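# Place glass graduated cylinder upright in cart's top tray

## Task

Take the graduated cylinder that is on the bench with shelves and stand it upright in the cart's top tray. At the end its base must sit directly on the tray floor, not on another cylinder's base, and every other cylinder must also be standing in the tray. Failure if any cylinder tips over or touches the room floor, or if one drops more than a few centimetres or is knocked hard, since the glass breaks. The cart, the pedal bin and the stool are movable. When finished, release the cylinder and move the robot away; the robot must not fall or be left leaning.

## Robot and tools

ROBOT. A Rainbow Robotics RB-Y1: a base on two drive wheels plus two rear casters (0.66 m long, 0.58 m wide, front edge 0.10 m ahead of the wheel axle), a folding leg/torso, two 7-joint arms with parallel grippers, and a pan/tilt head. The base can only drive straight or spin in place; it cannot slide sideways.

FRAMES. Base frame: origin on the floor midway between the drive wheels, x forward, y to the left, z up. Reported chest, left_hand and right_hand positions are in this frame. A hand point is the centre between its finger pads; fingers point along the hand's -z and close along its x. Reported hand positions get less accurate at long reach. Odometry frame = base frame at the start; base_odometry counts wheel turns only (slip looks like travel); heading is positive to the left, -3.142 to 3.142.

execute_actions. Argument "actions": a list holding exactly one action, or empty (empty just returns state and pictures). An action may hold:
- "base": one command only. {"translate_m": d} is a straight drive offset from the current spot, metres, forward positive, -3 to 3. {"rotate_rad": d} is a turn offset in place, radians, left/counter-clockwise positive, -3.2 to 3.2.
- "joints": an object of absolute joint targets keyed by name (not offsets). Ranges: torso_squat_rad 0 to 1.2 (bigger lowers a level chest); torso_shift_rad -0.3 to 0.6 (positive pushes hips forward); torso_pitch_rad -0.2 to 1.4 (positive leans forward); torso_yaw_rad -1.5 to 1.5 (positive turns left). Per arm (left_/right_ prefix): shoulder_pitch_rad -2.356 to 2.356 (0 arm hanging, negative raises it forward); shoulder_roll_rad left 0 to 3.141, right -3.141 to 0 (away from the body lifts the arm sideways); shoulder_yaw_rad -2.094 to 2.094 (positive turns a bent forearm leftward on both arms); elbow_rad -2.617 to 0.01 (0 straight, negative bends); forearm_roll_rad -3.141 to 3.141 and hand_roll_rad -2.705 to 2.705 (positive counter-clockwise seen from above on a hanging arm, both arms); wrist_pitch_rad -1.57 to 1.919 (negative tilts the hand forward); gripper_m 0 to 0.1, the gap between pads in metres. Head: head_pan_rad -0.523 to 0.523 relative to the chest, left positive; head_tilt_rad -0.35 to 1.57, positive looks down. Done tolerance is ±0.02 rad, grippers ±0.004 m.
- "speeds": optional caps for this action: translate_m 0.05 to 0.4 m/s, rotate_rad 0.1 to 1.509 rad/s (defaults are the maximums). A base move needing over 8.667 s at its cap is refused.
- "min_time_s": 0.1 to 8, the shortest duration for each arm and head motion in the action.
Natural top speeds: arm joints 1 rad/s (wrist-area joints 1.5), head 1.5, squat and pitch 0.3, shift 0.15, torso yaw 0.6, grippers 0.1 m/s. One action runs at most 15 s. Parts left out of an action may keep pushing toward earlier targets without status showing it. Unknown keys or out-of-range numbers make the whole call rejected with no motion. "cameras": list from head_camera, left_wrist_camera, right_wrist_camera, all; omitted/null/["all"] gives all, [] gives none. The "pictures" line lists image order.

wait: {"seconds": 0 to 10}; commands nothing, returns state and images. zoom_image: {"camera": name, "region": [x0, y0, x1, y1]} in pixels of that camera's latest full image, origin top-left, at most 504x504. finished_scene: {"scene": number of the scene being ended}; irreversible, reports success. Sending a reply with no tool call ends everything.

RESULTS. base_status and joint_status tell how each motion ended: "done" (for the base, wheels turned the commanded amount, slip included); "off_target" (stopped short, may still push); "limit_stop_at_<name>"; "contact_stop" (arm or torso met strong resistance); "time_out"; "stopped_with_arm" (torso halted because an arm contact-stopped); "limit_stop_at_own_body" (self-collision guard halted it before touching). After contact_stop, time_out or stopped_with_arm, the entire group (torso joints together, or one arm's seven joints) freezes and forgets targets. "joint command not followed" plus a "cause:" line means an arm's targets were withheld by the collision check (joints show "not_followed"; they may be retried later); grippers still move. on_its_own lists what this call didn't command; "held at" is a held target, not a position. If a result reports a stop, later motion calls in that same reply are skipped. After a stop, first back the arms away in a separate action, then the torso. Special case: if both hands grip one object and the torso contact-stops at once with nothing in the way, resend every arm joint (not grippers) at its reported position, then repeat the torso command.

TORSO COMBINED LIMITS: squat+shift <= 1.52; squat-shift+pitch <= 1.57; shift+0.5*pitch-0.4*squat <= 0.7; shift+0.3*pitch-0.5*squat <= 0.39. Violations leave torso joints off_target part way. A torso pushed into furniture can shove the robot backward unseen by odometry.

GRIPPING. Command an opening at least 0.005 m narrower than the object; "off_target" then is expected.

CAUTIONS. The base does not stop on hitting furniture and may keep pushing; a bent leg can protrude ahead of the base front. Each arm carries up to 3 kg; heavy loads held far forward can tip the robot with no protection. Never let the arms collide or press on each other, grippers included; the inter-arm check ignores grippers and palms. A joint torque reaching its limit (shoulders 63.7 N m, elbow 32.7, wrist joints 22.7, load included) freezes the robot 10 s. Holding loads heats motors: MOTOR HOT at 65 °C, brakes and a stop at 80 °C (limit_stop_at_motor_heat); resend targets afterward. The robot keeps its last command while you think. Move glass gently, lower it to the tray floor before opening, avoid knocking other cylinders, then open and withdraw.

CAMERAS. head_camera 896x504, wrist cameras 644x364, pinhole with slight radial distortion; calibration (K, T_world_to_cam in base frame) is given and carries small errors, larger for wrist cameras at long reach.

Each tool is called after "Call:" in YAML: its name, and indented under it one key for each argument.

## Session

Call:
execute_actions:
  actions: []
  cameras: ["head_camera"]

Scene clock: 0.00 s.
base_odometry: x=+0.000 y=+0.000 heading=+0.000 (m, m, rad; odometry frame)
base_status: not commanded
joint_positions: torso_squat_rad=+0.350 torso_shift_rad=-0.001 torso_pitch_rad=+0.000 torso_yaw_rad=+0.000 left_shoulder_pitch_rad=-0.028 left_shoulder_roll_rad=+0.035 left_shoulder_yaw_rad=-0.041 left_elbow_rad=-0.202 left_forearm_roll_rad=-0.023 left_wrist_pitch_rad=+0.029 left_hand_roll_rad=+0.000 left_gripper_m=+0.099 right_shoulder_pitch_rad=+0.039 right_shoulder_roll_rad=-0.054 right_shoulder_yaw_rad=+0.033 right_elbow_rad=-0.164 right_forearm_roll_rad=-0.032 right_wrist_pitch_rad=-0.004 right_hand_roll_rad=-0.032 right_gripper_m=+0.100 head_pan_rad=-0.001 head_tilt_rad=+0.400
joint_status: not commanded
chest: x=-0.2285 y=+0.0006 z=+1.2475 quat_wxyz=(+1.000, +0.000, +0.000, +0.000) (m; base frame)
left_hand: x=-0.1165 y=+0.2421 z=+0.5703 quat_wxyz=(+0.994, +0.017, -0.099, -0.037) (m; base frame)
right_hand: x=-0.1758 y=-0.2588 z=+0.5652 quat_wxyz=(+0.997, -0.024, -0.066, -0.019) (m; base frame)
pictures: head_camera
camera_calibration (this result's frames):
head_camera: T_world_to_cam=[[-0.0661153, -0.997359, -0.0300733, 0.0345305], [-0.430623, 0.0557083, -0.900811, 1.27672], [0.900107, -0.0466071, -0.433169, 0.760016], [0, 0, 0, 1]] pos_world=[-0.132026, -0.00126262, 1.48034]
Images, in order (width x height): head_camera 896x504.

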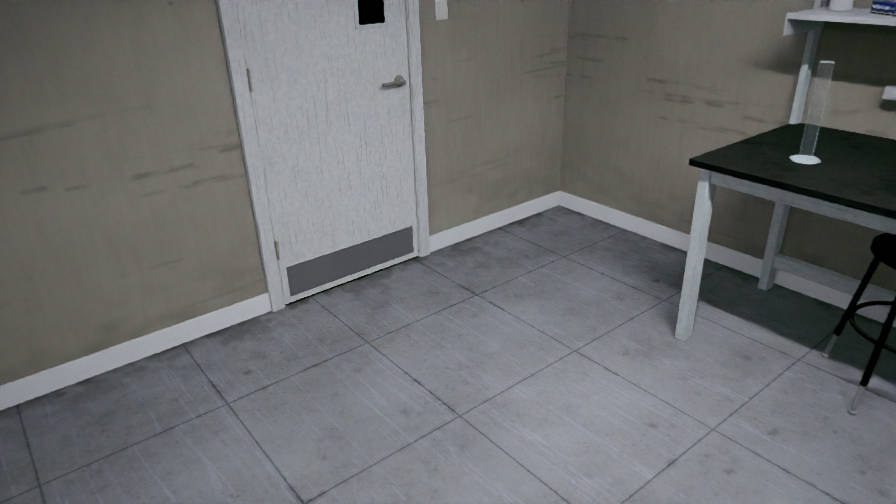

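Call:
execute_actions:
  actions:
    - {"base":{"rotate_rad":-0.364}}
  cameras: []

Call:
execute_actions:
  actions:
    - {"base":{"translate_m":1.8},"joints":{"right_shoulder_pitch_rad":-0.5,"right_elbow_rad":-0.6,"right_wrist_pitch_rad":-0.47,"right_hand_roll_rad":1.57,"right_forearm_roll_rad":0.04,"right_shoulder_yaw_rad":0.015,"torso_yaw_rad":-0.21,"head_pan_rad":0.21,"head_tilt_rad":0.8}}
  cameras: []

Call:
execute_actions:
  actions:
    - {"base":{"rotate_rad":-0.6}}
  cameras: ["head_camera","right_wrist_camera"]

Scene clock: 16.13 s.
base_odometry: x=+0.000 y=+0.000 heading=-0.364 (m, m, rad; odometry frame)
base_status: done
joint_positions: torso_squat_rad=+0.350 torso_shift_rad=-0.001 torso_pitch_rad=+0.000 torso_yaw_rad=+0.000 left_shoulder_pitch_rad=-0.028 left_shoulder_roll_rad=+0.035 left_shoulder_yaw_rad=-0.041 left_elbow_rad=-0.202 left_forearm_roll_rad=-0.023 left_wrist_pitch_rad=+0.029 left_hand_roll_rad=+0.000 left_gripper_m=+0.099 right_shoulder_pitch_rad=+0.039 right_shoulder_roll_rad=-0.054 right_shoulder_yaw_rad=+0.033 right_elbow_rad=-0.164 right_forearm_roll_rad=-0.032 right_wrist_pitch_rad=-0.004 right_hand_roll_rad=-0.032 right_gripper_m=+0.100 head_pan_rad=-0.001 head_tilt_rad=+0.400
joint_status: not commanded
chest: x=-0.2285 y=+0.0007 z=+1.2475 quat_wxyz=(+1.000, +0.000, +0.000, +0.000) (m; base frame)
left_hand: x=-0.1165 y=+0.2422 z=+0.5703 quat_wxyz=(+0.994, +0.017, -0.099, -0.037) (m; base frame)
right_hand: x=-0.1758 y=-0.2588 z=+0.5652 quat_wxyz=(+0.997, -0.024, -0.066, -0.019) (m; base frame)
pictures: none
No camera images: the call's "cameras" was empty. Leave "cameras" out to get every camera's image.

Scene clock: 22.17 s.
base_odometry: x=+1.682 y=-0.641 heading=-0.364 (m, m, rad; odometry frame)
base_status: done
joint_positions: torso_squat_rad=+0.350 torso_shift_rad=-0.001 torso_pitch_rad=+0.000 torso_yaw_rad=-0.210 left_shoulder_pitch_rad=-0.028 left_shoulder_roll_rad=+0.035 left_shoulder_yaw_rad=-0.041 left_elbow_rad=-0.202 left_forearm_roll_rad=-0.023 left_wrist_pitch_rad=+0.029 left_hand_roll_rad=+0.000 left_gripper_m=+0.099 right_shoulder_pitch_rad=-0.500 right_shoulder_roll_rad=-0.054 right_shoulder_yaw_rad=+0.015 right_elbow_rad=-0.600 right_forearm_roll_rad=+0.040 right_wrist_pitch_rad=-0.470 right_hand_roll_rad=+1.570 right_gripper_m=+0.100 head_pan_rad=+0.210 head_tilt_rad=+0.800
joint_status: all done
chest: x=-0.2284 y=+0.0007 z=+1.2475 quat_wxyz=(+0.994, +0.000, +0.000, -0.105) (m; base frame)
left_hand: x=-0.0684 y=+0.2135 z=+0.5703 quat_wxyz=(+0.985, +0.006, -0.100, -0.142) (m; base frame)
right_hand: x=+0.3152 y=-0.2802 z=+0.9389 quat_wxyz=(+0.486, -0.531, -0.448, +0.530) (m; base frame)
pictures: none
No camera images: the call's "cameras" was empty. Leave "cameras" out to get every camera's image.

Scene clock: 24.70 s.
base_odometry: x=+1.682 y=-0.641 heading=-0.964 (m, m, rad; odometry frame)
base_status: done
joint_positions: torso_squat_rad=+0.350 torso_shift_rad=-0.001 torso_pitch_rad=+0.000 torso_yaw_rad=-0.210 left_shoulder_pitch_rad=-0.028 left_shoulder_roll_rad=+0.035 left_shoulder_yaw_rad=-0.041 left_elbow_rad=-0.202 left_forearm_roll_rad=-0.023 left_wrist_pitch_rad=+0.029 left_hand_roll_rad=+0.000 left_gripper_m=+0.099 right_shoulder_pitch_rad=-0.500 right_shoulder_roll_rad=-0.054 right_shoulder_yaw_rad=+0.015 right_elbow_rad=-0.600 right_forearm_roll_rad=+0.040 right_wrist_pitch_rad=-0.470 right_hand_roll_rad=+1.570 right_gripper_m=+0.100 head_pan_rad=+0.210 head_tilt_rad=+0.800
joint_status: not commanded
chest: x=-0.2284 y=+0.0007 z=+1.2475 quat_wxyz=(+0.994, +0.000, +0.000, -0.105) (m; base frame)
left_hand: x=-0.0685 y=+0.2135 z=+0.5703 quat_wxyz=(+0.985, +0.006, -0.100, -0.142) (m; base frame)
right_hand: x=+0.3151 y=-0.2802 z=+0.9389 quat_wxyz=(+0.486, -0.531, -0.448, +0.530) (m; base frame)
pictures: head_camera, right_wrist_camera
camera_calibration (this result's frames):
head_camera: T_world_to_cam=[[-0.0723474, -0.997378, -0.00197899, -0.0119329], [-0.74727, 0.0555191, -0.662197, 0.865851], [0.66057, -0.0464294, -0.749327, 1.16829], [0, 0, 0, 1]] pos_world=[-0.125574, -0.00573005, 1.44877]
right_wrist_camera: T_world_to_cam=[[-0.0344661, -0.990948, 0.129744, -0.382826], [-0.702188, -0.0683671, -0.708702, 0.897832], [0.711157, -0.115531, -0.693476, 0.485729], [0, 0, 0, 1]] pos_world=[0.271823, -0.261862, 1.02281]
Images, in order (width x height): head_camera 896x504, right_wrist_camera 644x364.

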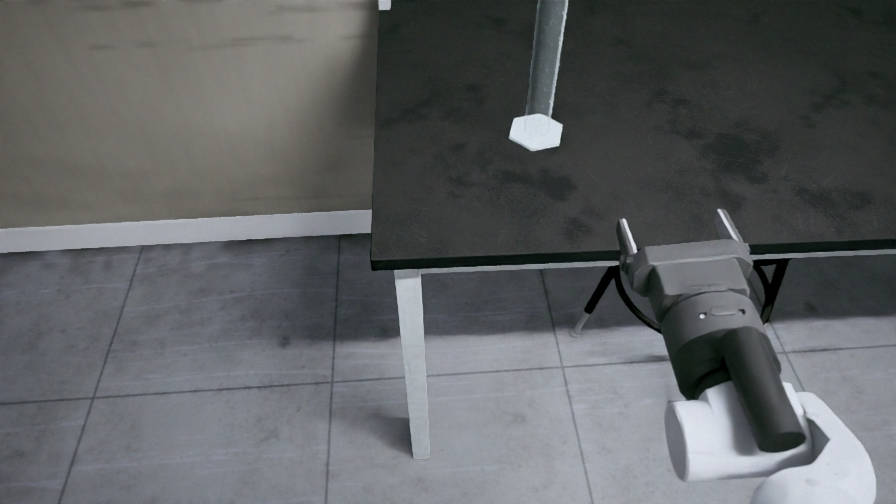

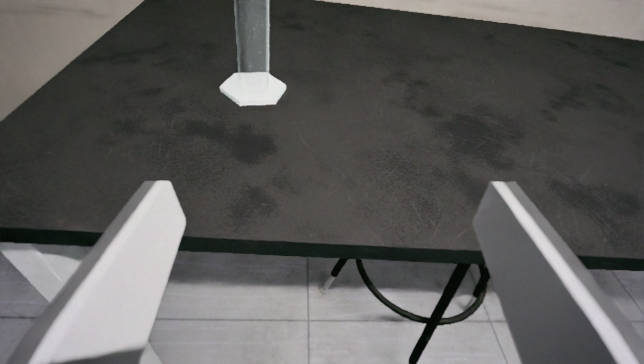

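Call:
execute_actions:
  actions:
    - {"base":{"translate_m":0.3},"joints":{"torso_yaw_rad":-0.115,"head_pan_rad":0.115},"speeds":{"translate_m":0.15}}
  cameras: ["head_camera","right_wrist_camera"]

Scene clock: 35.20 s.
base_odometry: x=+1.853 y=-0.887 heading=-0.965 (m, m, rad; odometry frame)
base_status: done
joint_positions: torso_squat_rad=+0.350 torso_shift_rad=-0.001 torso_pitch_rad=+0.000 torso_yaw_rad=-0.115 left_shoulder_pitch_rad=-0.028 left_shoulder_roll_rad=+0.035 left_shoulder_yaw_rad=-0.041 left_elbow_rad=-0.202 left_forearm_roll_rad=-0.023 left_wrist_pitch_rad=+0.029 left_hand_roll_rad=+0.000 left_gripper_m=+0.099 right_shoulder_pitch_rad=-0.500 right_shoulder_roll_rad=-0.054 right_shoulder_yaw_rad=+0.015 right_elbow_rad=-0.600 right_forearm_roll_rad=+0.040 right_wrist_pitch_rad=-0.470 right_hand_roll_rad=+1.570 right_gripper_m=+0.100 head_pan_rad=+0.115 head_tilt_rad=+0.800
joint_status: all done
chest: x=-0.2284 y=+0.0007 z=+1.2475 quat_wxyz=(+0.998, +0.000, +0.000, -0.057) (m; base frame)
left_hand: x=-0.0894 y=+0.2277 z=+0.5703 quat_wxyz=(+0.990, +0.011, -0.100, -0.095) (m; base frame)
right_hand: x=+0.3393 y=-0.2274 z=+0.9388 quat_wxyz=(+0.460, -0.509, -0.473, +0.553) (m; base frame)
pictures: head_camera, right_wrist_camera
camera_calibration (this result's frames):
head_camera: T_world_to_cam=[[-0.0722978, -0.997381, -0.00198759, -0.00983912], [-0.747275, 0.0554878, -0.662194, 0.865988], [0.66057, -0.0463899, -0.74933, 1.16816], [0, 0, 0, 1]] pos_world=[-0.125231, -0.00367435, 1.44877]
right_wrist_camera: T_world_to_cam=[[0.0596655, -0.989752, 0.129732, -0.361318], [-0.692614, -0.134637, -0.708632, 0.9], [0.718836, -0.0475734, -0.693549, 0.487516], [0, 0, 0, 1]] pos_world=[0.294467, -0.213249, 1.02276]
Images, in order (width x height): head_camera 896x504, right_wrist_camera 644x364.

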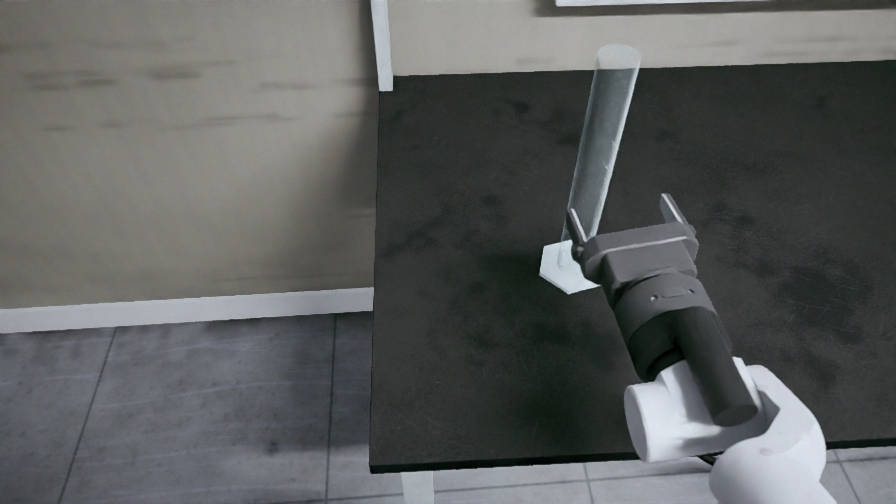

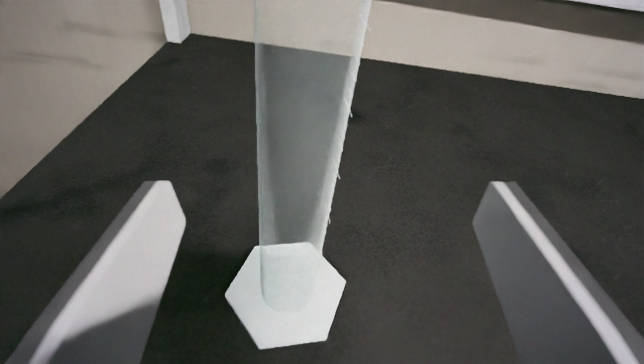

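Slightly left of centre; adjusting yaw and leaning forward.

Call:
execute_actions:
  actions:
    - {"joints":{"torso_shift_rad":0.12,"torso_yaw_rad":-0.09}}
  cameras: ["head_camera","right_wrist_camera"]

Scene clock: 43.30 s.
base_odometry: x=+1.853 y=-0.887 heading=-0.965 (m, m, rad; odometry frame)
base_status: not commanded
joint_positions: torso_squat_rad=+0.350 torso_shift_rad=+0.120 torso_pitch_rad=+0.000 torso_yaw_rad=-0.090 left_shoulder_pitch_rad=-0.028 left_shoulder_roll_rad=+0.035 left_shoulder_yaw_rad=-0.041 left_elbow_rad=-0.202 left_forearm_roll_rad=-0.023 left_wrist_pitch_rad=+0.029 left_hand_roll_rad=+0.000 left_gripper_m=+0.099 right_shoulder_pitch_rad=-0.500 right_shoulder_roll_rad=-0.054 right_shoulder_yaw_rad=+0.015 right_elbow_rad=-0.600 right_forearm_roll_rad=+0.040 right_wrist_pitch_rad=-0.470 right_hand_roll_rad=+1.570 right_gripper_m=+0.100 head_pan_rad=+0.115 head_tilt_rad=+0.800
joint_status: all done
chest: x=-0.1493 y=+0.0007 z=+1.2427 quat_wxyz=(+0.999, +0.000, +0.000, -0.045) (m; base frame)
left_hand: x=-0.0160 y=+0.2311 z=+0.5656 quat_wxyz=(+0.992, +0.012, -0.100, -0.082) (m; base frame)
right_hand: x=+0.4239 y=-0.2133 z=+0.9340 quat_wxyz=(+0.453, -0.504, -0.479, +0.559) (m; base frame)
pictures: head_camera, right_wrist_camera
camera_calibration (this result's frames):
head_camera: T_world_to_cam=[[-0.0474858, -0.99887, -0.00197835, -0.000437475], [-0.748497, 0.0368945, -0.662111, 0.921717], [0.661436, -0.02996, -0.749403, 1.11255], [0, 0, 0, 1]] pos_world=[-0.0459953, -0.0011114, 1.44402]
right_wrist_camera: T_world_to_cam=[[0.0842547, -0.987964, 0.129722, -0.361747], [-0.689155, -0.151804, -0.708534, 0.951864], [0.719699, -0.029701, -0.693651, 0.427588], [0, 0, 0, 1]] pos_world=[0.378726, -0.200197, 1.01795]
Images, in order (width x height): head_camera 896x504, right_wrist_camera 644x364.

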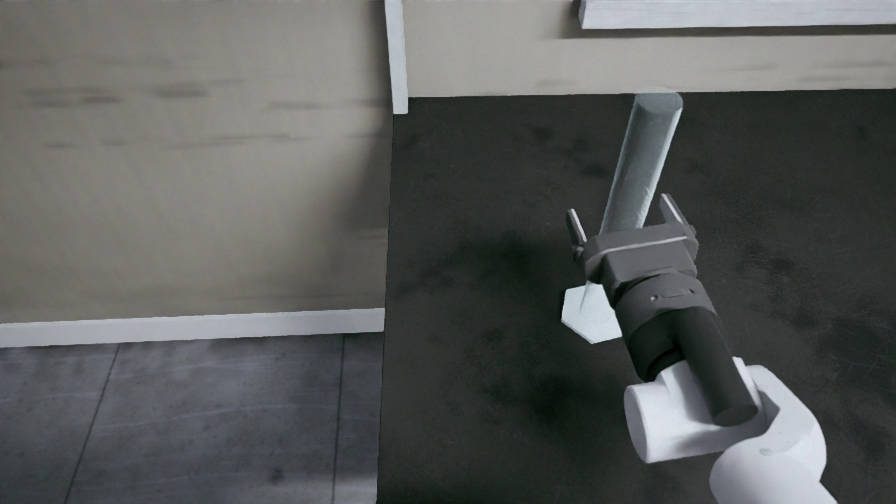

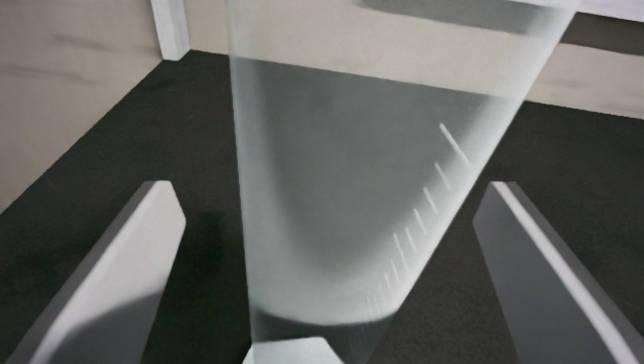

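Call:
execute_actions:
  actions:
    - {"joints":{"right_gripper_m":0.03}}
  cameras: []

Call:
execute_actions:
  actions:
    - {"joints":{"torso_squat_rad":0.1,"torso_shift_rad":0.0}}
  cameras: []

Call:
execute_actions:
  actions:
    - {"base":{"translate_m":-0.6},"speeds":{"translate_m":0.25},"joints":{"head_tilt_rad":0.4}}
  cameras: []

Call:
execute_actions:
  actions:
    - {"base":{"rotate_rad":2.2},"speeds":{"rotate_rad":0.8}}
  cameras: ["head_camera"]

Scene clock: 52.50 s.
base_odometry: x=+1.853 y=-0.887 heading=-0.965 (m, m, rad; odometry frame)
base_status: not commanded
joint_positions: torso_squat_rad=+0.350 torso_shift_rad=+0.120 torso_pitch_rad=+0.000 torso_yaw_rad=-0.090 left_shoulder_pitch_rad=-0.028 left_shoulder_roll_rad=+0.035 left_shoulder_yaw_rad=-0.041 left_elbow_rad=-0.202 left_forearm_roll_rad=-0.023 left_wrist_pitch_rad=+0.029 left_hand_roll_rad=+0.000 left_gripper_m=+0.099 right_shoulder_pitch_rad=-0.500 right_shoulder_roll_rad=-0.054 right_shoulder_yaw_rad=+0.015 right_elbow_rad=-0.600 right_forearm_roll_rad=+0.040 right_wrist_pitch_rad=-0.470 right_hand_roll_rad=+1.570 right_gripper_m=+0.044 head_pan_rad=+0.115 head_tilt_rad=+0.800
joint_status: right_gripper_m off_target (ended at +0.044, target +0.030)
chest: x=-0.1493 y=+0.0007 z=+1.2427 quat_wxyz=(+0.999, +0.000, +0.000, -0.045) (m; base frame)
left_hand: x=-0.0160 y=+0.2311 z=+0.5656 quat_wxyz=(+0.992, +0.012, -0.100, -0.082) (m; base frame)
right_hand: x=+0.4239 y=-0.2133 z=+0.9340 quat_wxyz=(+0.453, -0.504, -0.479, +0.558) (m; base frame)
pictures: none
No camera images: the call's "cameras" was empty. Leave "cameras" out to get every camera's image.

Scene clock: 54.20 s.
base_odometry: x=+1.853 y=-0.887 heading=-0.965 (m, m, rad; odometry frame)
base_status: not commanded
joint_positions: torso_squat_rad=+0.100 torso_shift_rad=+0.000 torso_pitch_rad=+0.000 torso_yaw_rad=-0.090 left_shoulder_pitch_rad=-0.028 left_shoulder_roll_rad=+0.035 left_shoulder_yaw_rad=-0.041 left_elbow_rad=-0.202 left_forearm_roll_rad=-0.023 left_wrist_pitch_rad=+0.029 left_hand_roll_rad=+0.000 left_gripper_m=+0.099 right_shoulder_pitch_rad=-0.500 right_shoulder_roll_rad=-0.054 right_shoulder_yaw_rad=+0.015 right_elbow_rad=-0.600 right_forearm_roll_rad=+0.040 right_wrist_pitch_rad=-0.470 right_hand_roll_rad=+1.570 right_gripper_m=+0.044 head_pan_rad=+0.115 head_tilt_rad=+0.800
joint_status: all done
chest: x=-0.2281 y=+0.0007 z=+1.2864 quat_wxyz=(+0.999, +0.000, +0.000, -0.045) (m; base frame)
left_hand: x=-0.0948 y=+0.2311 z=+0.6093 quat_wxyz=(+0.992, +0.012, -0.100, -0.082) (m; base frame)
right_hand: x=+0.3450 y=-0.2133 z=+0.9776 quat_wxyz=(+0.453, -0.503, -0.479, +0.559) (m; base frame)
pictures: none
No camera images: the call's "cameras" was empty. Leave "cameras" out to get every camera's image.

Scene clock: 58.00 s.
base_odometry: x=+1.511 y=-0.394 heading=-0.966 (m, m, rad; odometry frame)
base_status: done
joint_positions: torso_squat_rad=+0.100 torso_shift_rad=+0.000 torso_pitch_rad=+0.000 torso_yaw_rad=-0.090 left_shoulder_pitch_rad=-0.028 left_shoulder_roll_rad=+0.035 left_shoulder_yaw_rad=-0.041 left_elbow_rad=-0.202 left_forearm_roll_rad=-0.023 left_wrist_pitch_rad=+0.029 left_hand_roll_rad=+0.000 left_gripper_m=+0.099 right_shoulder_pitch_rad=-0.500 right_shoulder_roll_rad=-0.054 right_shoulder_yaw_rad=+0.015 right_elbow_rad=-0.600 right_forearm_roll_rad=+0.040 right_wrist_pitch_rad=-0.470 right_hand_roll_rad=+1.570 right_gripper_m=+0.044 head_pan_rad=+0.115 head_tilt_rad=+0.400
joint_status: all done
chest: x=-0.2281 y=+0.0007 z=+1.2864 quat_wxyz=(+0.999, +0.000, +0.000, -0.045) (m; base frame)
left_hand: x=-0.0948 y=+0.2311 z=+0.6093 quat_wxyz=(+0.992, +0.012, -0.100, -0.082) (m; base frame)
right_hand: x=+0.3450 y=-0.2133 z=+0.9774 quat_wxyz=(+0.453, -0.503, -0.479, +0.559) (m; base frame)
pictures: none
No camera images: the call's "cameras" was empty. Leave "cameras" out to get every camera's image.

Scene clock: 62.80 s.
base_odometry: x=+1.511 y=-0.394 heading=+1.233 (m, m, rad; odometry frame)
base_status: done
joint_positions: torso_squat_rad=+0.100 torso_shift_rad=+0.000 torso_pitch_rad=+0.000 torso_yaw_rad=-0.090 left_shoulder_pitch_rad=-0.028 left_shoulder_roll_rad=+0.035 left_shoulder_yaw_rad=-0.041 left_elbow_rad=-0.202 left_forearm_roll_rad=-0.023 left_wrist_pitch_rad=+0.029 left_hand_roll_rad=+0.000 left_gripper_m=+0.099 right_shoulder_pitch_rad=-0.500 right_shoulder_roll_rad=-0.054 right_shoulder_yaw_rad=+0.015 right_elbow_rad=-0.600 right_forearm_roll_rad=+0.040 right_wrist_pitch_rad=-0.470 right_hand_roll_rad=+1.570 right_gripper_m=+0.044 head_pan_rad=+0.115 head_tilt_rad=+0.400
joint_status: not commanded
chest: x=-0.2281 y=+0.0007 z=+1.2864 quat_wxyz=(+0.999, +0.000, +0.000, -0.045) (m; base frame)
left_hand: x=-0.0948 y=+0.2311 z=+0.6093 quat_wxyz=(+0.992, +0.012, -0.100, -0.082) (m; base frame)
right_hand: x=+0.3450 y=-0.2133 z=+0.9774 quat_wxyz=(+0.453, -0.503, -0.479, +0.559) (m; base frame)
pictures: head_camera
camera_calibration (this result's frames):
head_camera: T_world_to_cam=[[-0.0407875, -0.998717, -0.0299964, 0.0389454], [-0.43166, 0.0446882, -0.900929, 1.31202], [0.901114, -0.0237984, -0.432929, 0.776406], [0, 0, 0, 1]] pos_world=[-0.131697, -0.00125897, 1.51933]
Images, in order (width x height): head_camera 896x504.

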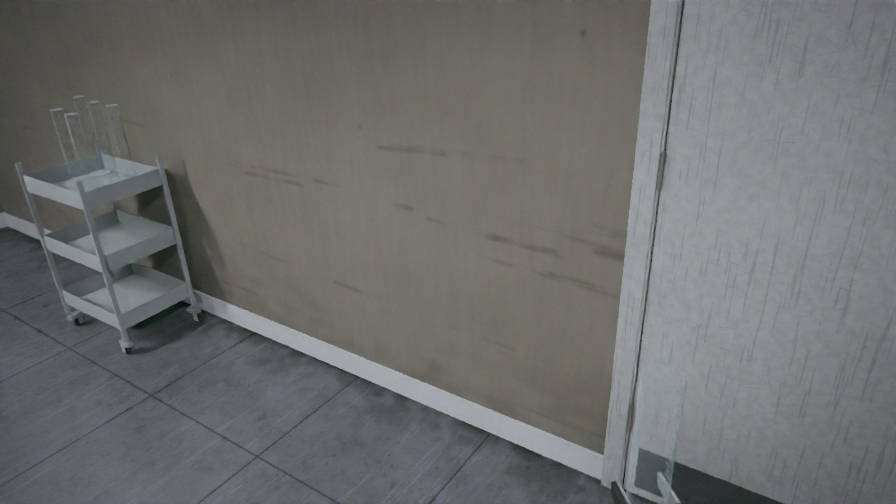

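Call:
execute_actions:
  actions:
    - {"base":{"rotate_rad":1.03},"speeds":{"rotate_rad":0.8}}
  cameras: []

Call:
execute_actions:
  actions:
    - {"base":{"translate_m":2.57}}
  cameras: []

Call:
execute_actions:
  actions:
    - {"base":{"rotate_rad":-1.67},"speeds":{"rotate_rad":0.8},"joints":{"head_tilt_rad":0.55}}
  cameras: ["head_camera"]

Scene clock: 78.10 s.
base_odometry: x=+1.511 y=-0.394 heading=+2.263 (m, m, rad; odometry frame)
base_status: done
joint_positions: torso_squat_rad=+0.100 torso_shift_rad=+0.000 torso_pitch_rad=+0.000 torso_yaw_rad=-0.090 left_shoulder_pitch_rad=-0.028 left_shoulder_roll_rad=+0.035 left_shoulder_yaw_rad=-0.041 left_elbow_rad=-0.202 left_forearm_roll_rad=-0.023 left_wrist_pitch_rad=+0.029 left_hand_roll_rad=+0.000 left_gripper_m=+0.099 right_shoulder_pitch_rad=-0.500 right_shoulder_roll_rad=-0.054 right_shoulder_yaw_rad=+0.015 right_elbow_rad=-0.600 right_forearm_roll_rad=+0.040 right_wrist_pitch_rad=-0.470 right_hand_roll_rad=+1.570 right_gripper_m=+0.044 head_pan_rad=+0.115 head_tilt_rad=+0.400
joint_status: not commanded
chest: x=-0.2281 y=+0.0007 z=+1.2864 quat_wxyz=(+0.999, +0.000, +0.000, -0.045) (m; base frame)
left_hand: x=-0.0948 y=+0.2311 z=+0.6093 quat_wxyz=(+0.992, +0.012, -0.100, -0.082) (m; base frame)
right_hand: x=+0.3450 y=-0.2133 z=+0.9774 quat_wxyz=(+0.453, -0.503, -0.479, +0.559) (m; base frame)
pictures: none
No camera images: the call's "cameras" was empty. Leave "cameras" out to get every camera's image.

Scene clock: 86.07 s.
base_odometry: x=-0.131 y=+1.583 heading=+2.264 (m, m, rad; odometry frame)
base_status: done
joint_positions: torso_squat_rad=+0.100 torso_shift_rad=+0.000 torso_pitch_rad=+0.000 torso_yaw_rad=-0.090 left_shoulder_pitch_rad=-0.028 left_shoulder_roll_rad=+0.035 left_shoulder_yaw_rad=-0.041 left_elbow_rad=-0.202 left_forearm_roll_rad=-0.023 left_wrist_pitch_rad=+0.029 left_hand_roll_rad=+0.000 left_gripper_m=+0.099 right_shoulder_pitch_rad=-0.500 right_shoulder_roll_rad=-0.054 right_shoulder_yaw_rad=+0.015 right_elbow_rad=-0.600 right_forearm_roll_rad=+0.040 right_wrist_pitch_rad=-0.470 right_hand_roll_rad=+1.570 right_gripper_m=+0.044 head_pan_rad=+0.115 head_tilt_rad=+0.400
joint_status: not commanded
chest: x=-0.2280 y=+0.0007 z=+1.2864 quat_wxyz=(+0.999, +0.000, +0.000, -0.045) (m; base frame)
left_hand: x=-0.0947 y=+0.2311 z=+0.6093 quat_wxyz=(+0.992, +0.012, -0.100, -0.082) (m; base frame)
right_hand: x=+0.3451 y=-0.2133 z=+0.9774 quat_wxyz=(+0.453, -0.503, -0.479, +0.559) (m; base frame)
pictures: none
No camera images: the call's "cameras" was empty. Leave "cameras" out to get every camera's image.

Scene clock: 90.23 s.
base_odometry: x=-0.131 y=+1.583 heading=+0.594 (m, m, rad; odometry frame)
base_status: done
joint_positions: torso_squat_rad=+0.100 torso_shift_rad=+0.000 torso_pitch_rad=+0.000 torso_yaw_rad=-0.090 left_shoulder_pitch_rad=-0.028 left_shoulder_roll_rad=+0.035 left_shoulder_yaw_rad=-0.041 left_elbow_rad=-0.202 left_forearm_roll_rad=-0.023 left_wrist_pitch_rad=+0.029 left_hand_roll_rad=+0.000 left_gripper_m=+0.099 right_shoulder_pitch_rad=-0.500 right_shoulder_roll_rad=-0.054 right_shoulder_yaw_rad=+0.015 right_elbow_rad=-0.600 right_forearm_roll_rad=+0.040 right_wrist_pitch_rad=-0.470 right_hand_roll_rad=+1.570 right_gripper_m=+0.044 head_pan_rad=+0.115 head_tilt_rad=+0.550
joint_status: all done
chest: x=-0.2280 y=+0.0007 z=+1.2864 quat_wxyz=(+0.999, +0.000, +0.000, -0.045) (m; base frame)
left_hand: x=-0.0947 y=+0.2311 z=+0.6093 quat_wxyz=(+0.992, +0.012, -0.100, -0.082) (m; base frame)
right_hand: x=+0.3451 y=-0.2133 z=+0.9774 quat_wxyz=(+0.453, -0.503, -0.479, +0.559) (m; base frame)
pictures: head_camera
camera_calibration (this result's frames):
head_camera: T_world_to_cam=[[-0.0445921, -0.998808, -0.0198611, 0.0230797], [-0.561461, 0.0415007, -0.826462, 1.17459], [0.826301, -0.0257025, -0.562642, 0.953739], [0, 0, 0, 1]] pos_world=[-0.127559, -0.0011807, 1.50783]
Images, in order (width x height): head_camera 896x504.

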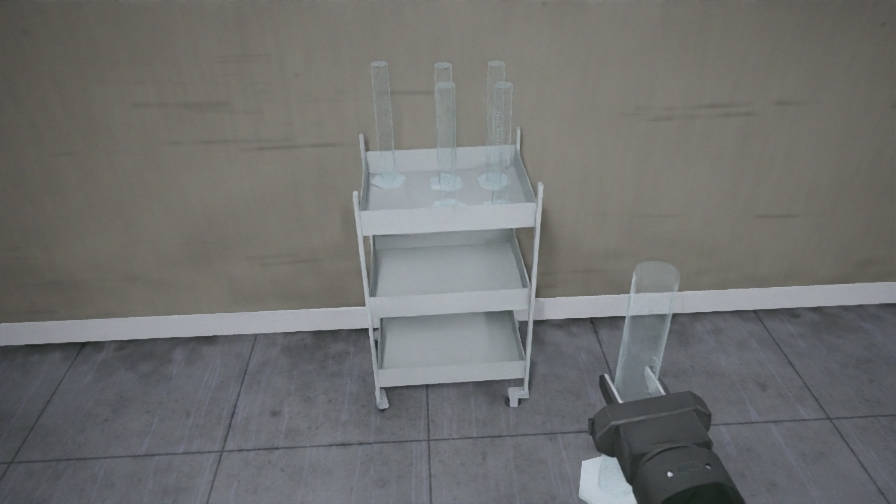

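Call:
execute_actions:
  actions:
    - {"base":{"rotate_rad":0.45}}
  cameras: []

Call:
execute_actions:
  actions:
    - {"base":{"translate_m":0.71},"speeds":{"translate_m":0.3}}
  cameras: []

Call:
execute_actions:
  actions:
    - {"base":{"rotate_rad":-0.45},"joints":{"head_tilt_rad":0.8,"head_pan_rad":-0.2}}
  cameras: ["head_camera","right_wrist_camera"]

Scene clock: 102.03 s.
base_odometry: x=-0.131 y=+1.583 heading=+1.043 (m, m, rad; odometry frame)
base_status: done
joint_positions: torso_squat_rad=+0.100 torso_shift_rad=+0.000 torso_pitch_rad=+0.000 torso_yaw_rad=-0.090 left_shoulder_pitch_rad=-0.028 left_shoulder_roll_rad=+0.035 left_shoulder_yaw_rad=-0.041 left_elbow_rad=-0.202 left_forearm_roll_rad=-0.023 left_wrist_pitch_rad=+0.029 left_hand_roll_rad=+0.000 left_gripper_m=+0.099 right_shoulder_pitch_rad=-0.500 right_shoulder_roll_rad=-0.054 right_shoulder_yaw_rad=+0.015 right_elbow_rad=-0.600 right_forearm_roll_rad=+0.040 right_wrist_pitch_rad=-0.470 right_hand_roll_rad=+1.570 right_gripper_m=+0.044 head_pan_rad=+0.115 head_tilt_rad=+0.550
joint_status: not commanded
chest: x=-0.2280 y=+0.0007 z=+1.2864 quat_wxyz=(+0.999, +0.000, +0.000, -0.045) (m; base frame)
left_hand: x=-0.0947 y=+0.2311 z=+0.6093 quat_wxyz=(+0.992, +0.012, -0.100, -0.082) (m; base frame)
right_hand: x=+0.3451 y=-0.2133 z=+0.9774 quat_wxyz=(+0.453, -0.503, -0.479, +0.559) (m; base frame)
pictures: none
No camera images: the call's "cameras" was empty. Leave "cameras" out to get every camera's image.

Scene clock: 105.70 s.
base_odometry: x=+0.227 y=+2.196 heading=+1.044 (m, m, rad; odometry frame)
base_status: done
joint_positions: torso_squat_rad=+0.100 torso_shift_rad=+0.000 torso_pitch_rad=+0.000 torso_yaw_rad=-0.090 left_shoulder_pitch_rad=-0.028 left_shoulder_roll_rad=+0.035 left_shoulder_yaw_rad=-0.041 left_elbow_rad=-0.202 left_forearm_roll_rad=-0.023 left_wrist_pitch_rad=+0.029 left_hand_roll_rad=+0.000 left_gripper_m=+0.099 right_shoulder_pitch_rad=-0.500 right_shoulder_roll_rad=-0.054 right_shoulder_yaw_rad=+0.015 right_elbow_rad=-0.600 right_forearm_roll_rad=+0.040 right_wrist_pitch_rad=-0.470 right_hand_roll_rad=+1.570 right_gripper_m=+0.044 head_pan_rad=+0.115 head_tilt_rad=+0.550
joint_status: not commanded
chest: x=-0.2280 y=+0.0007 z=+1.2864 quat_wxyz=(+0.999, +0.000, +0.000, -0.045) (m; base frame)
left_hand: x=-0.0947 y=+0.2311 z=+0.6093 quat_wxyz=(+0.992, +0.012, -0.100, -0.082) (m; base frame)
right_hand: x=+0.3451 y=-0.2133 z=+0.9774 quat_wxyz=(+0.453, -0.503, -0.479, +0.559) (m; base frame)
pictures: none
No camera images: the call's "cameras" was empty. Leave "cameras" out to get every camera's image.

Scene clock: 107.93 s.
base_odometry: x=+0.227 y=+2.196 heading=+0.594 (m, m, rad; odometry frame)
base_status: done
joint_positions: torso_squat_rad=+0.100 torso_shift_rad=+0.000 torso_pitch_rad=+0.000 torso_yaw_rad=-0.090 left_shoulder_pitch_rad=-0.028 left_shoulder_roll_rad=+0.035 left_shoulder_yaw_rad=-0.041 left_elbow_rad=-0.202 left_forearm_roll_rad=-0.023 left_wrist_pitch_rad=+0.029 left_hand_roll_rad=+0.000 left_gripper_m=+0.099 right_shoulder_pitch_rad=-0.500 right_shoulder_roll_rad=-0.054 right_shoulder_yaw_rad=+0.015 right_elbow_rad=-0.600 right_forearm_roll_rad=+0.040 right_wrist_pitch_rad=-0.470 right_hand_roll_rad=+1.570 right_gripper_m=+0.044 head_pan_rad=-0.200 head_tilt_rad=+0.800
joint_status: all done
chest: x=-0.2280 y=+0.0007 z=+1.2864 quat_wxyz=(+0.999, +0.000, +0.000, -0.045) (m; base frame)
left_hand: x=-0.0947 y=+0.2311 z=+0.6093 quat_wxyz=(+0.992, +0.012, -0.100, -0.082) (m; base frame)
right_hand: x=+0.3451 y=-0.2133 z=+0.9774 quat_wxyz=(+0.453, -0.503, -0.479, +0.559) (m; base frame)
pictures: head_camera, right_wrist_camera
camera_calibration (this result's frames):
head_camera: T_world_to_cam=[[-0.354567, -0.935028, -0.00208274, -0.0671426], [-0.700114, 0.266961, -0.662247, 0.902173], [0.619776, -0.233353, -0.749282, 1.18836], [0, 0, 0, 1]] pos_world=[-0.128702, -0.0263175, 1.48774]
right_wrist_camera: T_world_to_cam=[[0.0842409, -0.987976, 0.129644, -0.360668], [-0.689542, -0.151723, -0.708176, 0.928114], [0.71933, -0.0297375, -0.694032, 0.514947], [0, 0, 0, 1]] pos_world=[0.299939, -0.200202, 1.06141]
Images, in order (width x height): head_camera 896x504, right_wrist_camera 644x364.

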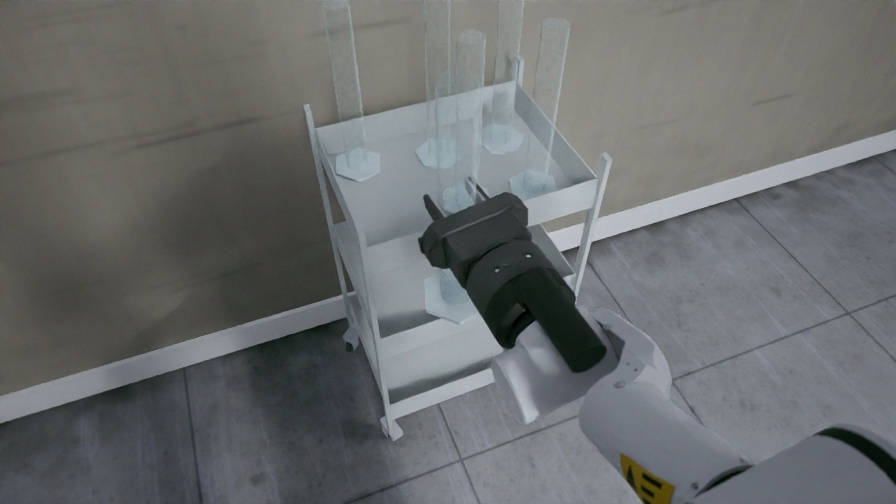

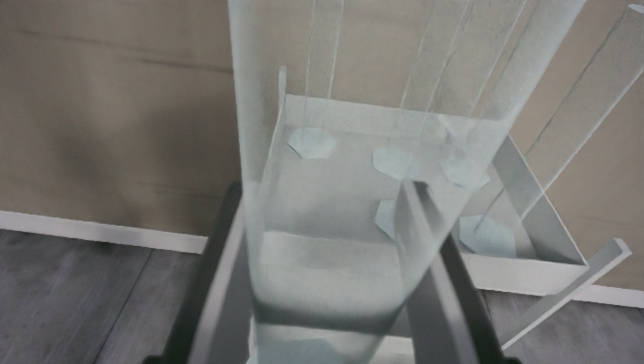

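Call:
execute_actions:
  actions:
    - {"base":{"translate_m":0.33},"speeds":{"translate_m":0.12}}
  cameras: []

Call:
execute_actions:
  actions:
    - {"joints":{"torso_squat_rad":0.5,"head_tilt_rad":0.95}}
  cameras: ["head_camera","right_wrist_camera"]

Scene clock: 123.80 s.
base_odometry: x=+0.500 y=+2.381 heading=+0.593 (m, m, rad; odometry frame)
base_status: done
joint_positions: torso_squat_rad=+0.100 torso_shift_rad=+0.000 torso_pitch_rad=+0.000 torso_yaw_rad=-0.090 left_shoulder_pitch_rad=-0.028 left_shoulder_roll_rad=+0.035 left_shoulder_yaw_rad=-0.041 left_elbow_rad=-0.202 left_forearm_roll_rad=-0.023 left_wrist_pitch_rad=+0.029 left_hand_roll_rad=+0.000 left_gripper_m=+0.099 right_shoulder_pitch_rad=-0.500 right_shoulder_roll_rad=-0.054 right_shoulder_yaw_rad=+0.015 right_elbow_rad=-0.600 right_forearm_roll_rad=+0.040 right_wrist_pitch_rad=-0.470 right_hand_roll_rad=+1.570 right_gripper_m=+0.044 head_pan_rad=-0.200 head_tilt_rad=+0.800
joint_status: not commanded
chest: x=-0.2280 y=+0.0007 z=+1.2864 quat_wxyz=(+0.999, +0.000, +0.000, -0.045) (m; base frame)
left_hand: x=-0.0947 y=+0.2311 z=+0.6093 quat_wxyz=(+0.992, +0.012, -0.100, -0.082) (m; base frame)
right_hand: x=+0.3451 y=-0.2133 z=+0.9774 quat_wxyz=(+0.453, -0.503, -0.479, +0.559) (m; base frame)
pictures: none
No camera images: the call's "cameras" was empty. Leave "cameras" out to get every camera's image.

Scene clock: 126.00 s.
base_odometry: x=+0.500 y=+2.381 heading=+0.593 (m, m, rad; odometry frame)
base_status: not commanded
joint_positions: torso_squat_rad=+0.500 torso_shift_rad=+0.000 torso_pitch_rad=+0.000 torso_yaw_rad=-0.090 left_shoulder_pitch_rad=-0.028 left_shoulder_roll_rad=+0.035 left_shoulder_yaw_rad=-0.041 left_elbow_rad=-0.202 left_forearm_roll_rad=-0.023 left_wrist_pitch_rad=+0.029 left_hand_roll_rad=+0.000 left_gripper_m=+0.099 right_shoulder_pitch_rad=-0.500 right_shoulder_roll_rad=-0.054 right_shoulder_yaw_rad=+0.015 right_elbow_rad=-0.600 right_forearm_roll_rad=+0.040 right_wrist_pitch_rad=-0.470 right_hand_roll_rad=+1.570 right_gripper_m=+0.044 head_pan_rad=-0.200 head_tilt_rad=+0.950
joint_status: all done
chest: x=-0.2281 y=+0.0007 z=+1.2042 quat_wxyz=(+0.999, +0.000, +0.000, -0.045) (m; base frame)
left_hand: x=-0.0947 y=+0.2310 z=+0.5271 quat_wxyz=(+0.992, +0.012, -0.100, -0.082) (m; base frame)
right_hand: x=+0.3450 y=-0.2133 z=+0.8953 quat_wxyz=(+0.453, -0.503, -0.479, +0.559) (m; base frame)
pictures: head_camera, right_wrist_camera
camera_calibration (this result's frames):
head_camera: T_world_to_cam=[[-0.354143, -0.935151, 0.0086765, -0.0824608], [-0.786773, 0.292911, -0.543315, 0.662776], [0.50554, -0.199238, -0.839484, 1.23001], [0, 0, 0, 1]] pos_world=[-0.12957, -0.0261826, 1.39339]
right_wrist_camera: T_world_to_cam=[[0.0842013, -0.987977, 0.129656, -0.350094], [-0.689414, -0.151709, -0.708303, 0.869992], [0.719457, -0.0297468, -0.693899, 0.457853], [0, 0, 0, 1]] pos_world=[0.299857, -0.200279, 0.979313]
Images, in order (width x height): head_camera 896x504, right_wrist_camera 644x364.

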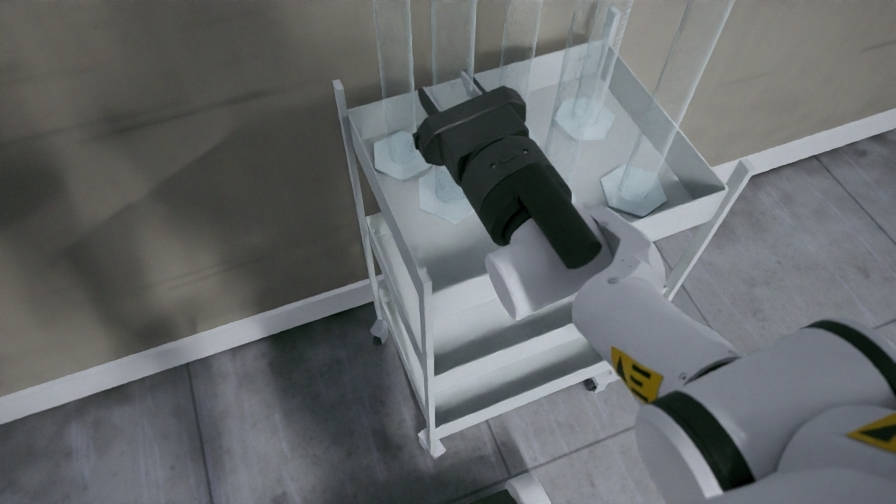

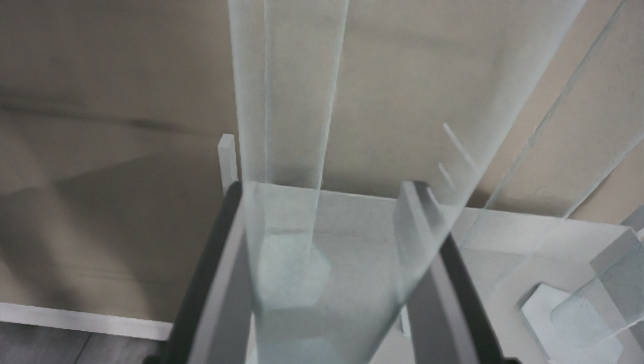

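Call:
execute_actions:
  actions:
    - {"base":{"translate_m":-0.04},"speeds":{"translate_m":0.05},"joints":{"torso_squat_rad":0.6}}
  cameras: ["head_camera","right_wrist_camera"]

Scene clock: 131.57 s.
base_odometry: x=+0.467 y=+2.358 heading=+0.593 (m, m, rad; odometry frame)
base_status: done
joint_positions: torso_squat_rad=+0.600 torso_shift_rad=+0.000 torso_pitch_rad=+0.000 torso_yaw_rad=-0.090 left_shoulder_pitch_rad=-0.028 left_shoulder_roll_rad=+0.035 left_shoulder_yaw_rad=-0.041 left_elbow_rad=-0.202 left_forearm_roll_rad=-0.023 left_wrist_pitch_rad=+0.029 left_hand_roll_rad=+0.000 left_gripper_m=+0.099 right_shoulder_pitch_rad=-0.500 right_shoulder_roll_rad=-0.054 right_shoulder_yaw_rad=+0.015 right_elbow_rad=-0.600 right_forearm_roll_rad=+0.040 right_wrist_pitch_rad=-0.470 right_hand_roll_rad=+1.570 right_gripper_m=+0.044 head_pan_rad=-0.200 head_tilt_rad=+0.950
joint_status: all done
chest: x=-0.2281 y=+0.0006 z=+1.1677 quat_wxyz=(+0.999, +0.000, +0.000, -0.045) (m; base frame)
left_hand: x=-0.0948 y=+0.2310 z=+0.4905 quat_wxyz=(+0.992, +0.012, -0.100, -0.082) (m; base frame)
right_hand: x=+0.3450 y=-0.2134 z=+0.8587 quat_wxyz=(+0.453, -0.503, -0.479, +0.559) (m; base frame)
pictures: head_camera, right_wrist_camera
camera_calibration (this result's frames):
head_camera: T_world_to_cam=[[-0.354145, -0.93515, 0.0087106, -0.0821937], [-0.786826, 0.292914, -0.543236, 0.642852], [0.505456, -0.199238, -0.839535, 1.19932], [0, 0, 0, 1]] pos_world=[-0.129499, -0.0262136, 1.35681]
right_wrist_camera: T_world_to_cam=[[0.0841974, -0.98798, 0.129636, -0.345364], [-0.689538, -0.151687, -0.708186, 0.843957], [0.719338, -0.0297616, -0.694022, 0.432553], [0, 0, 0, 1]] pos_world=[0.299868, -0.200322, 0.942652]
Images, in order (width x height): head_camera 896x504, right_wrist_camera 644x364.

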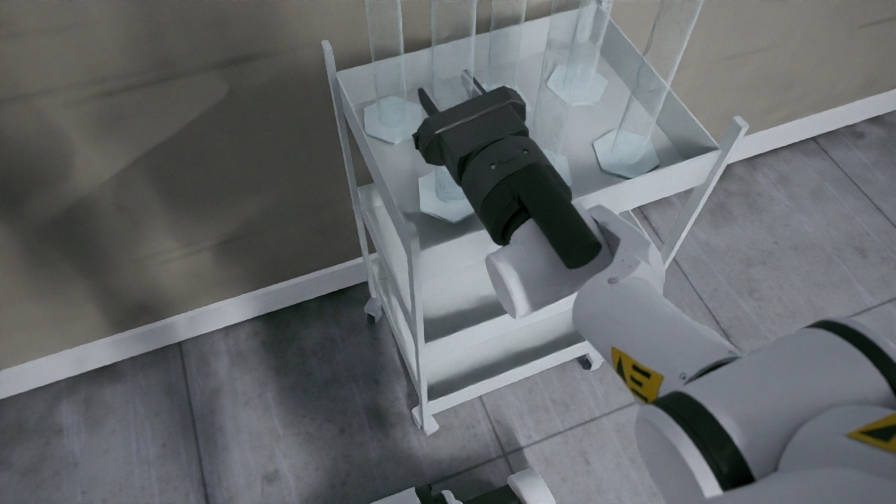

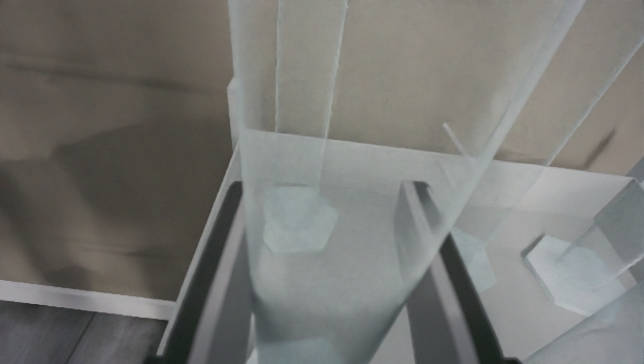

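Call:
execute_actions:
  actions:
    - {"base":{"translate_m":0.015},"speeds":{"translate_m":0.05},"joints":{"torso_squat_rad":0.64}}
  cameras: []

Call:
execute_actions:
  actions:
    - {"joints":{"right_gripper_m":0.075}}
  cameras: []

Call:
execute_actions:
  actions:
    - {"base":{"translate_m":-0.4},"speeds":{"translate_m":0.15},"joints":{"head_tilt_rad":0.7}}
  cameras: ["head_camera"]

Scene clock: 139.53 s.
base_odometry: x=+0.479 y=+2.367 heading=+0.593 (m, m, rad; odometry frame)
base_status: done
joint_positions: torso_squat_rad=+0.640 torso_shift_rad=+0.000 torso_pitch_rad=+0.000 torso_yaw_rad=-0.090 left_shoulder_pitch_rad=-0.028 left_shoulder_roll_rad=+0.035 left_shoulder_yaw_rad=-0.041 left_elbow_rad=-0.202 left_forearm_roll_rad=-0.023 left_wrist_pitch_rad=+0.029 left_hand_roll_rad=+0.000 left_gripper_m=+0.099 right_shoulder_pitch_rad=-0.500 right_shoulder_roll_rad=-0.054 right_shoulder_yaw_rad=+0.015 right_elbow_rad=-0.600 right_forearm_roll_rad=+0.040 right_wrist_pitch_rad=-0.470 right_hand_roll_rad=+1.570 right_gripper_m=+0.044 head_pan_rad=-0.200 head_tilt_rad=+0.950
joint_status: all done
chest: x=-0.2281 y=+0.0006 z=+1.1514 quat_wxyz=(+0.999, +0.000, +0.000, -0.045) (m; base frame)
left_hand: x=-0.0947 y=+0.2310 z=+0.4743 quat_wxyz=(+0.992, +0.012, -0.100, -0.082) (m; base frame)
right_hand: x=+0.3450 y=-0.2134 z=+0.8424 quat_wxyz=(+0.453, -0.503, -0.479, +0.559) (m; base frame)
pictures: none
No camera images: the call's "cameras" was empty. Leave "cameras" out to get every camera's image.

Scene clock: 140.47 s.
base_odometry: x=+0.479 y=+2.367 heading=+0.593 (m, m, rad; odometry frame)
base_status: not commanded
joint_positions: torso_squat_rad=+0.640 torso_shift_rad=+0.000 torso_pitch_rad=+0.000 torso_yaw_rad=-0.090 left_shoulder_pitch_rad=-0.028 left_shoulder_roll_rad=+0.035 left_shoulder_yaw_rad=-0.041 left_elbow_rad=-0.202 left_forearm_roll_rad=-0.023 left_wrist_pitch_rad=+0.029 left_hand_roll_rad=+0.000 left_gripper_m=+0.099 right_shoulder_pitch_rad=-0.500 right_shoulder_roll_rad=-0.054 right_shoulder_yaw_rad=+0.015 right_elbow_rad=-0.600 right_forearm_roll_rad=+0.040 right_wrist_pitch_rad=-0.470 right_hand_roll_rad=+1.570 right_gripper_m=+0.075 head_pan_rad=-0.200 head_tilt_rad=+0.950
joint_status: all done
chest: x=-0.2281 y=+0.0006 z=+1.1514 quat_wxyz=(+0.999, +0.000, +0.000, -0.045) (m; base frame)
left_hand: x=-0.0947 y=+0.2310 z=+0.4743 quat_wxyz=(+0.992, +0.012, -0.100, -0.082) (m; base frame)
right_hand: x=+0.3451 y=-0.2134 z=+0.8425 quat_wxyz=(+0.453, -0.503, -0.479, +0.559) (m; base frame)
pictures: none
No camera images: the call's "cameras" was empty. Leave "cameras" out to get every camera's image.

Scene clock: 144.13 s.
base_odometry: x=+0.148 y=+2.143 heading=+0.592 (m, m, rad; odometry frame)
base_status: done
joint_positions: torso_squat_rad=+0.640 torso_shift_rad=+0.000 torso_pitch_rad=+0.000 torso_yaw_rad=-0.090 left_shoulder_pitch_rad=-0.028 left_shoulder_roll_rad=+0.035 left_shoulder_yaw_rad=-0.041 left_elbow_rad=-0.202 left_forearm_roll_rad=-0.023 left_wrist_pitch_rad=+0.029 left_hand_roll_rad=+0.000 left_gripper_m=+0.099 right_shoulder_pitch_rad=-0.500 right_shoulder_roll_rad=-0.054 right_shoulder_yaw_rad=+0.015 right_elbow_rad=-0.600 right_forearm_roll_rad=+0.040 right_wrist_pitch_rad=-0.470 right_hand_roll_rad=+1.570 right_gripper_m=+0.075 head_pan_rad=-0.200 head_tilt_rad=+0.700
joint_status: all done
chest: x=-0.2281 y=+0.0006 z=+1.1514 quat_wxyz=(+0.999, +0.000, +0.000, -0.045) (m; base frame)
left_hand: x=-0.0948 y=+0.2310 z=+0.4742 quat_wxyz=(+0.992, +0.012, -0.100, -0.082) (m; base frame)
right_hand: x=+0.3451 y=-0.2133 z=+0.8427 quat_wxyz=(+0.453, -0.504, -0.479, +0.558) (m; base frame)
pictures: head_camera
camera_calibration (this result's frames):
head_camera: T_world_to_cam=[[-0.353989, -0.935203, -0.00936922, -0.0576256], [-0.633064, 0.246974, -0.733644, 0.922947], [0.68842, -0.253771, -0.679469, 1.00705], [0, 0, 0, 1]] pos_world=[-0.129385, -0.0262774, 1.36083]
Images, in order (width x height): head_camera 896x504.

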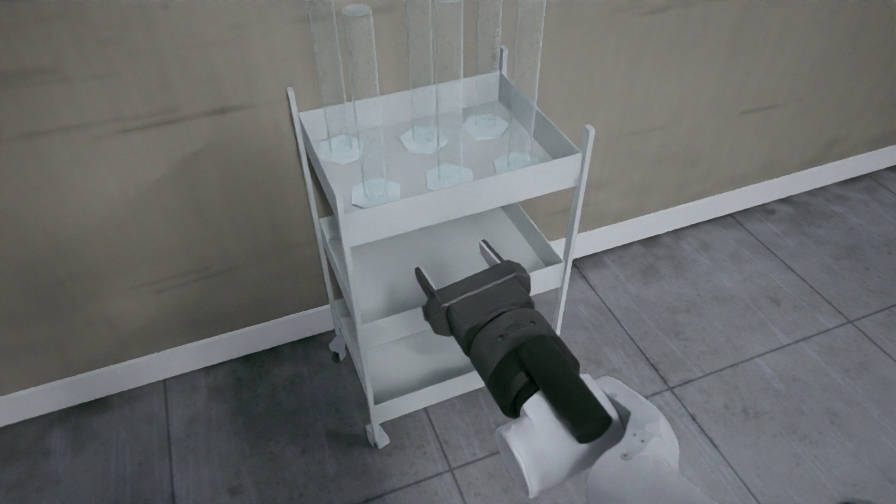

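Call:
finished_scene:
  scene: 2

The scene is finished: the task was done.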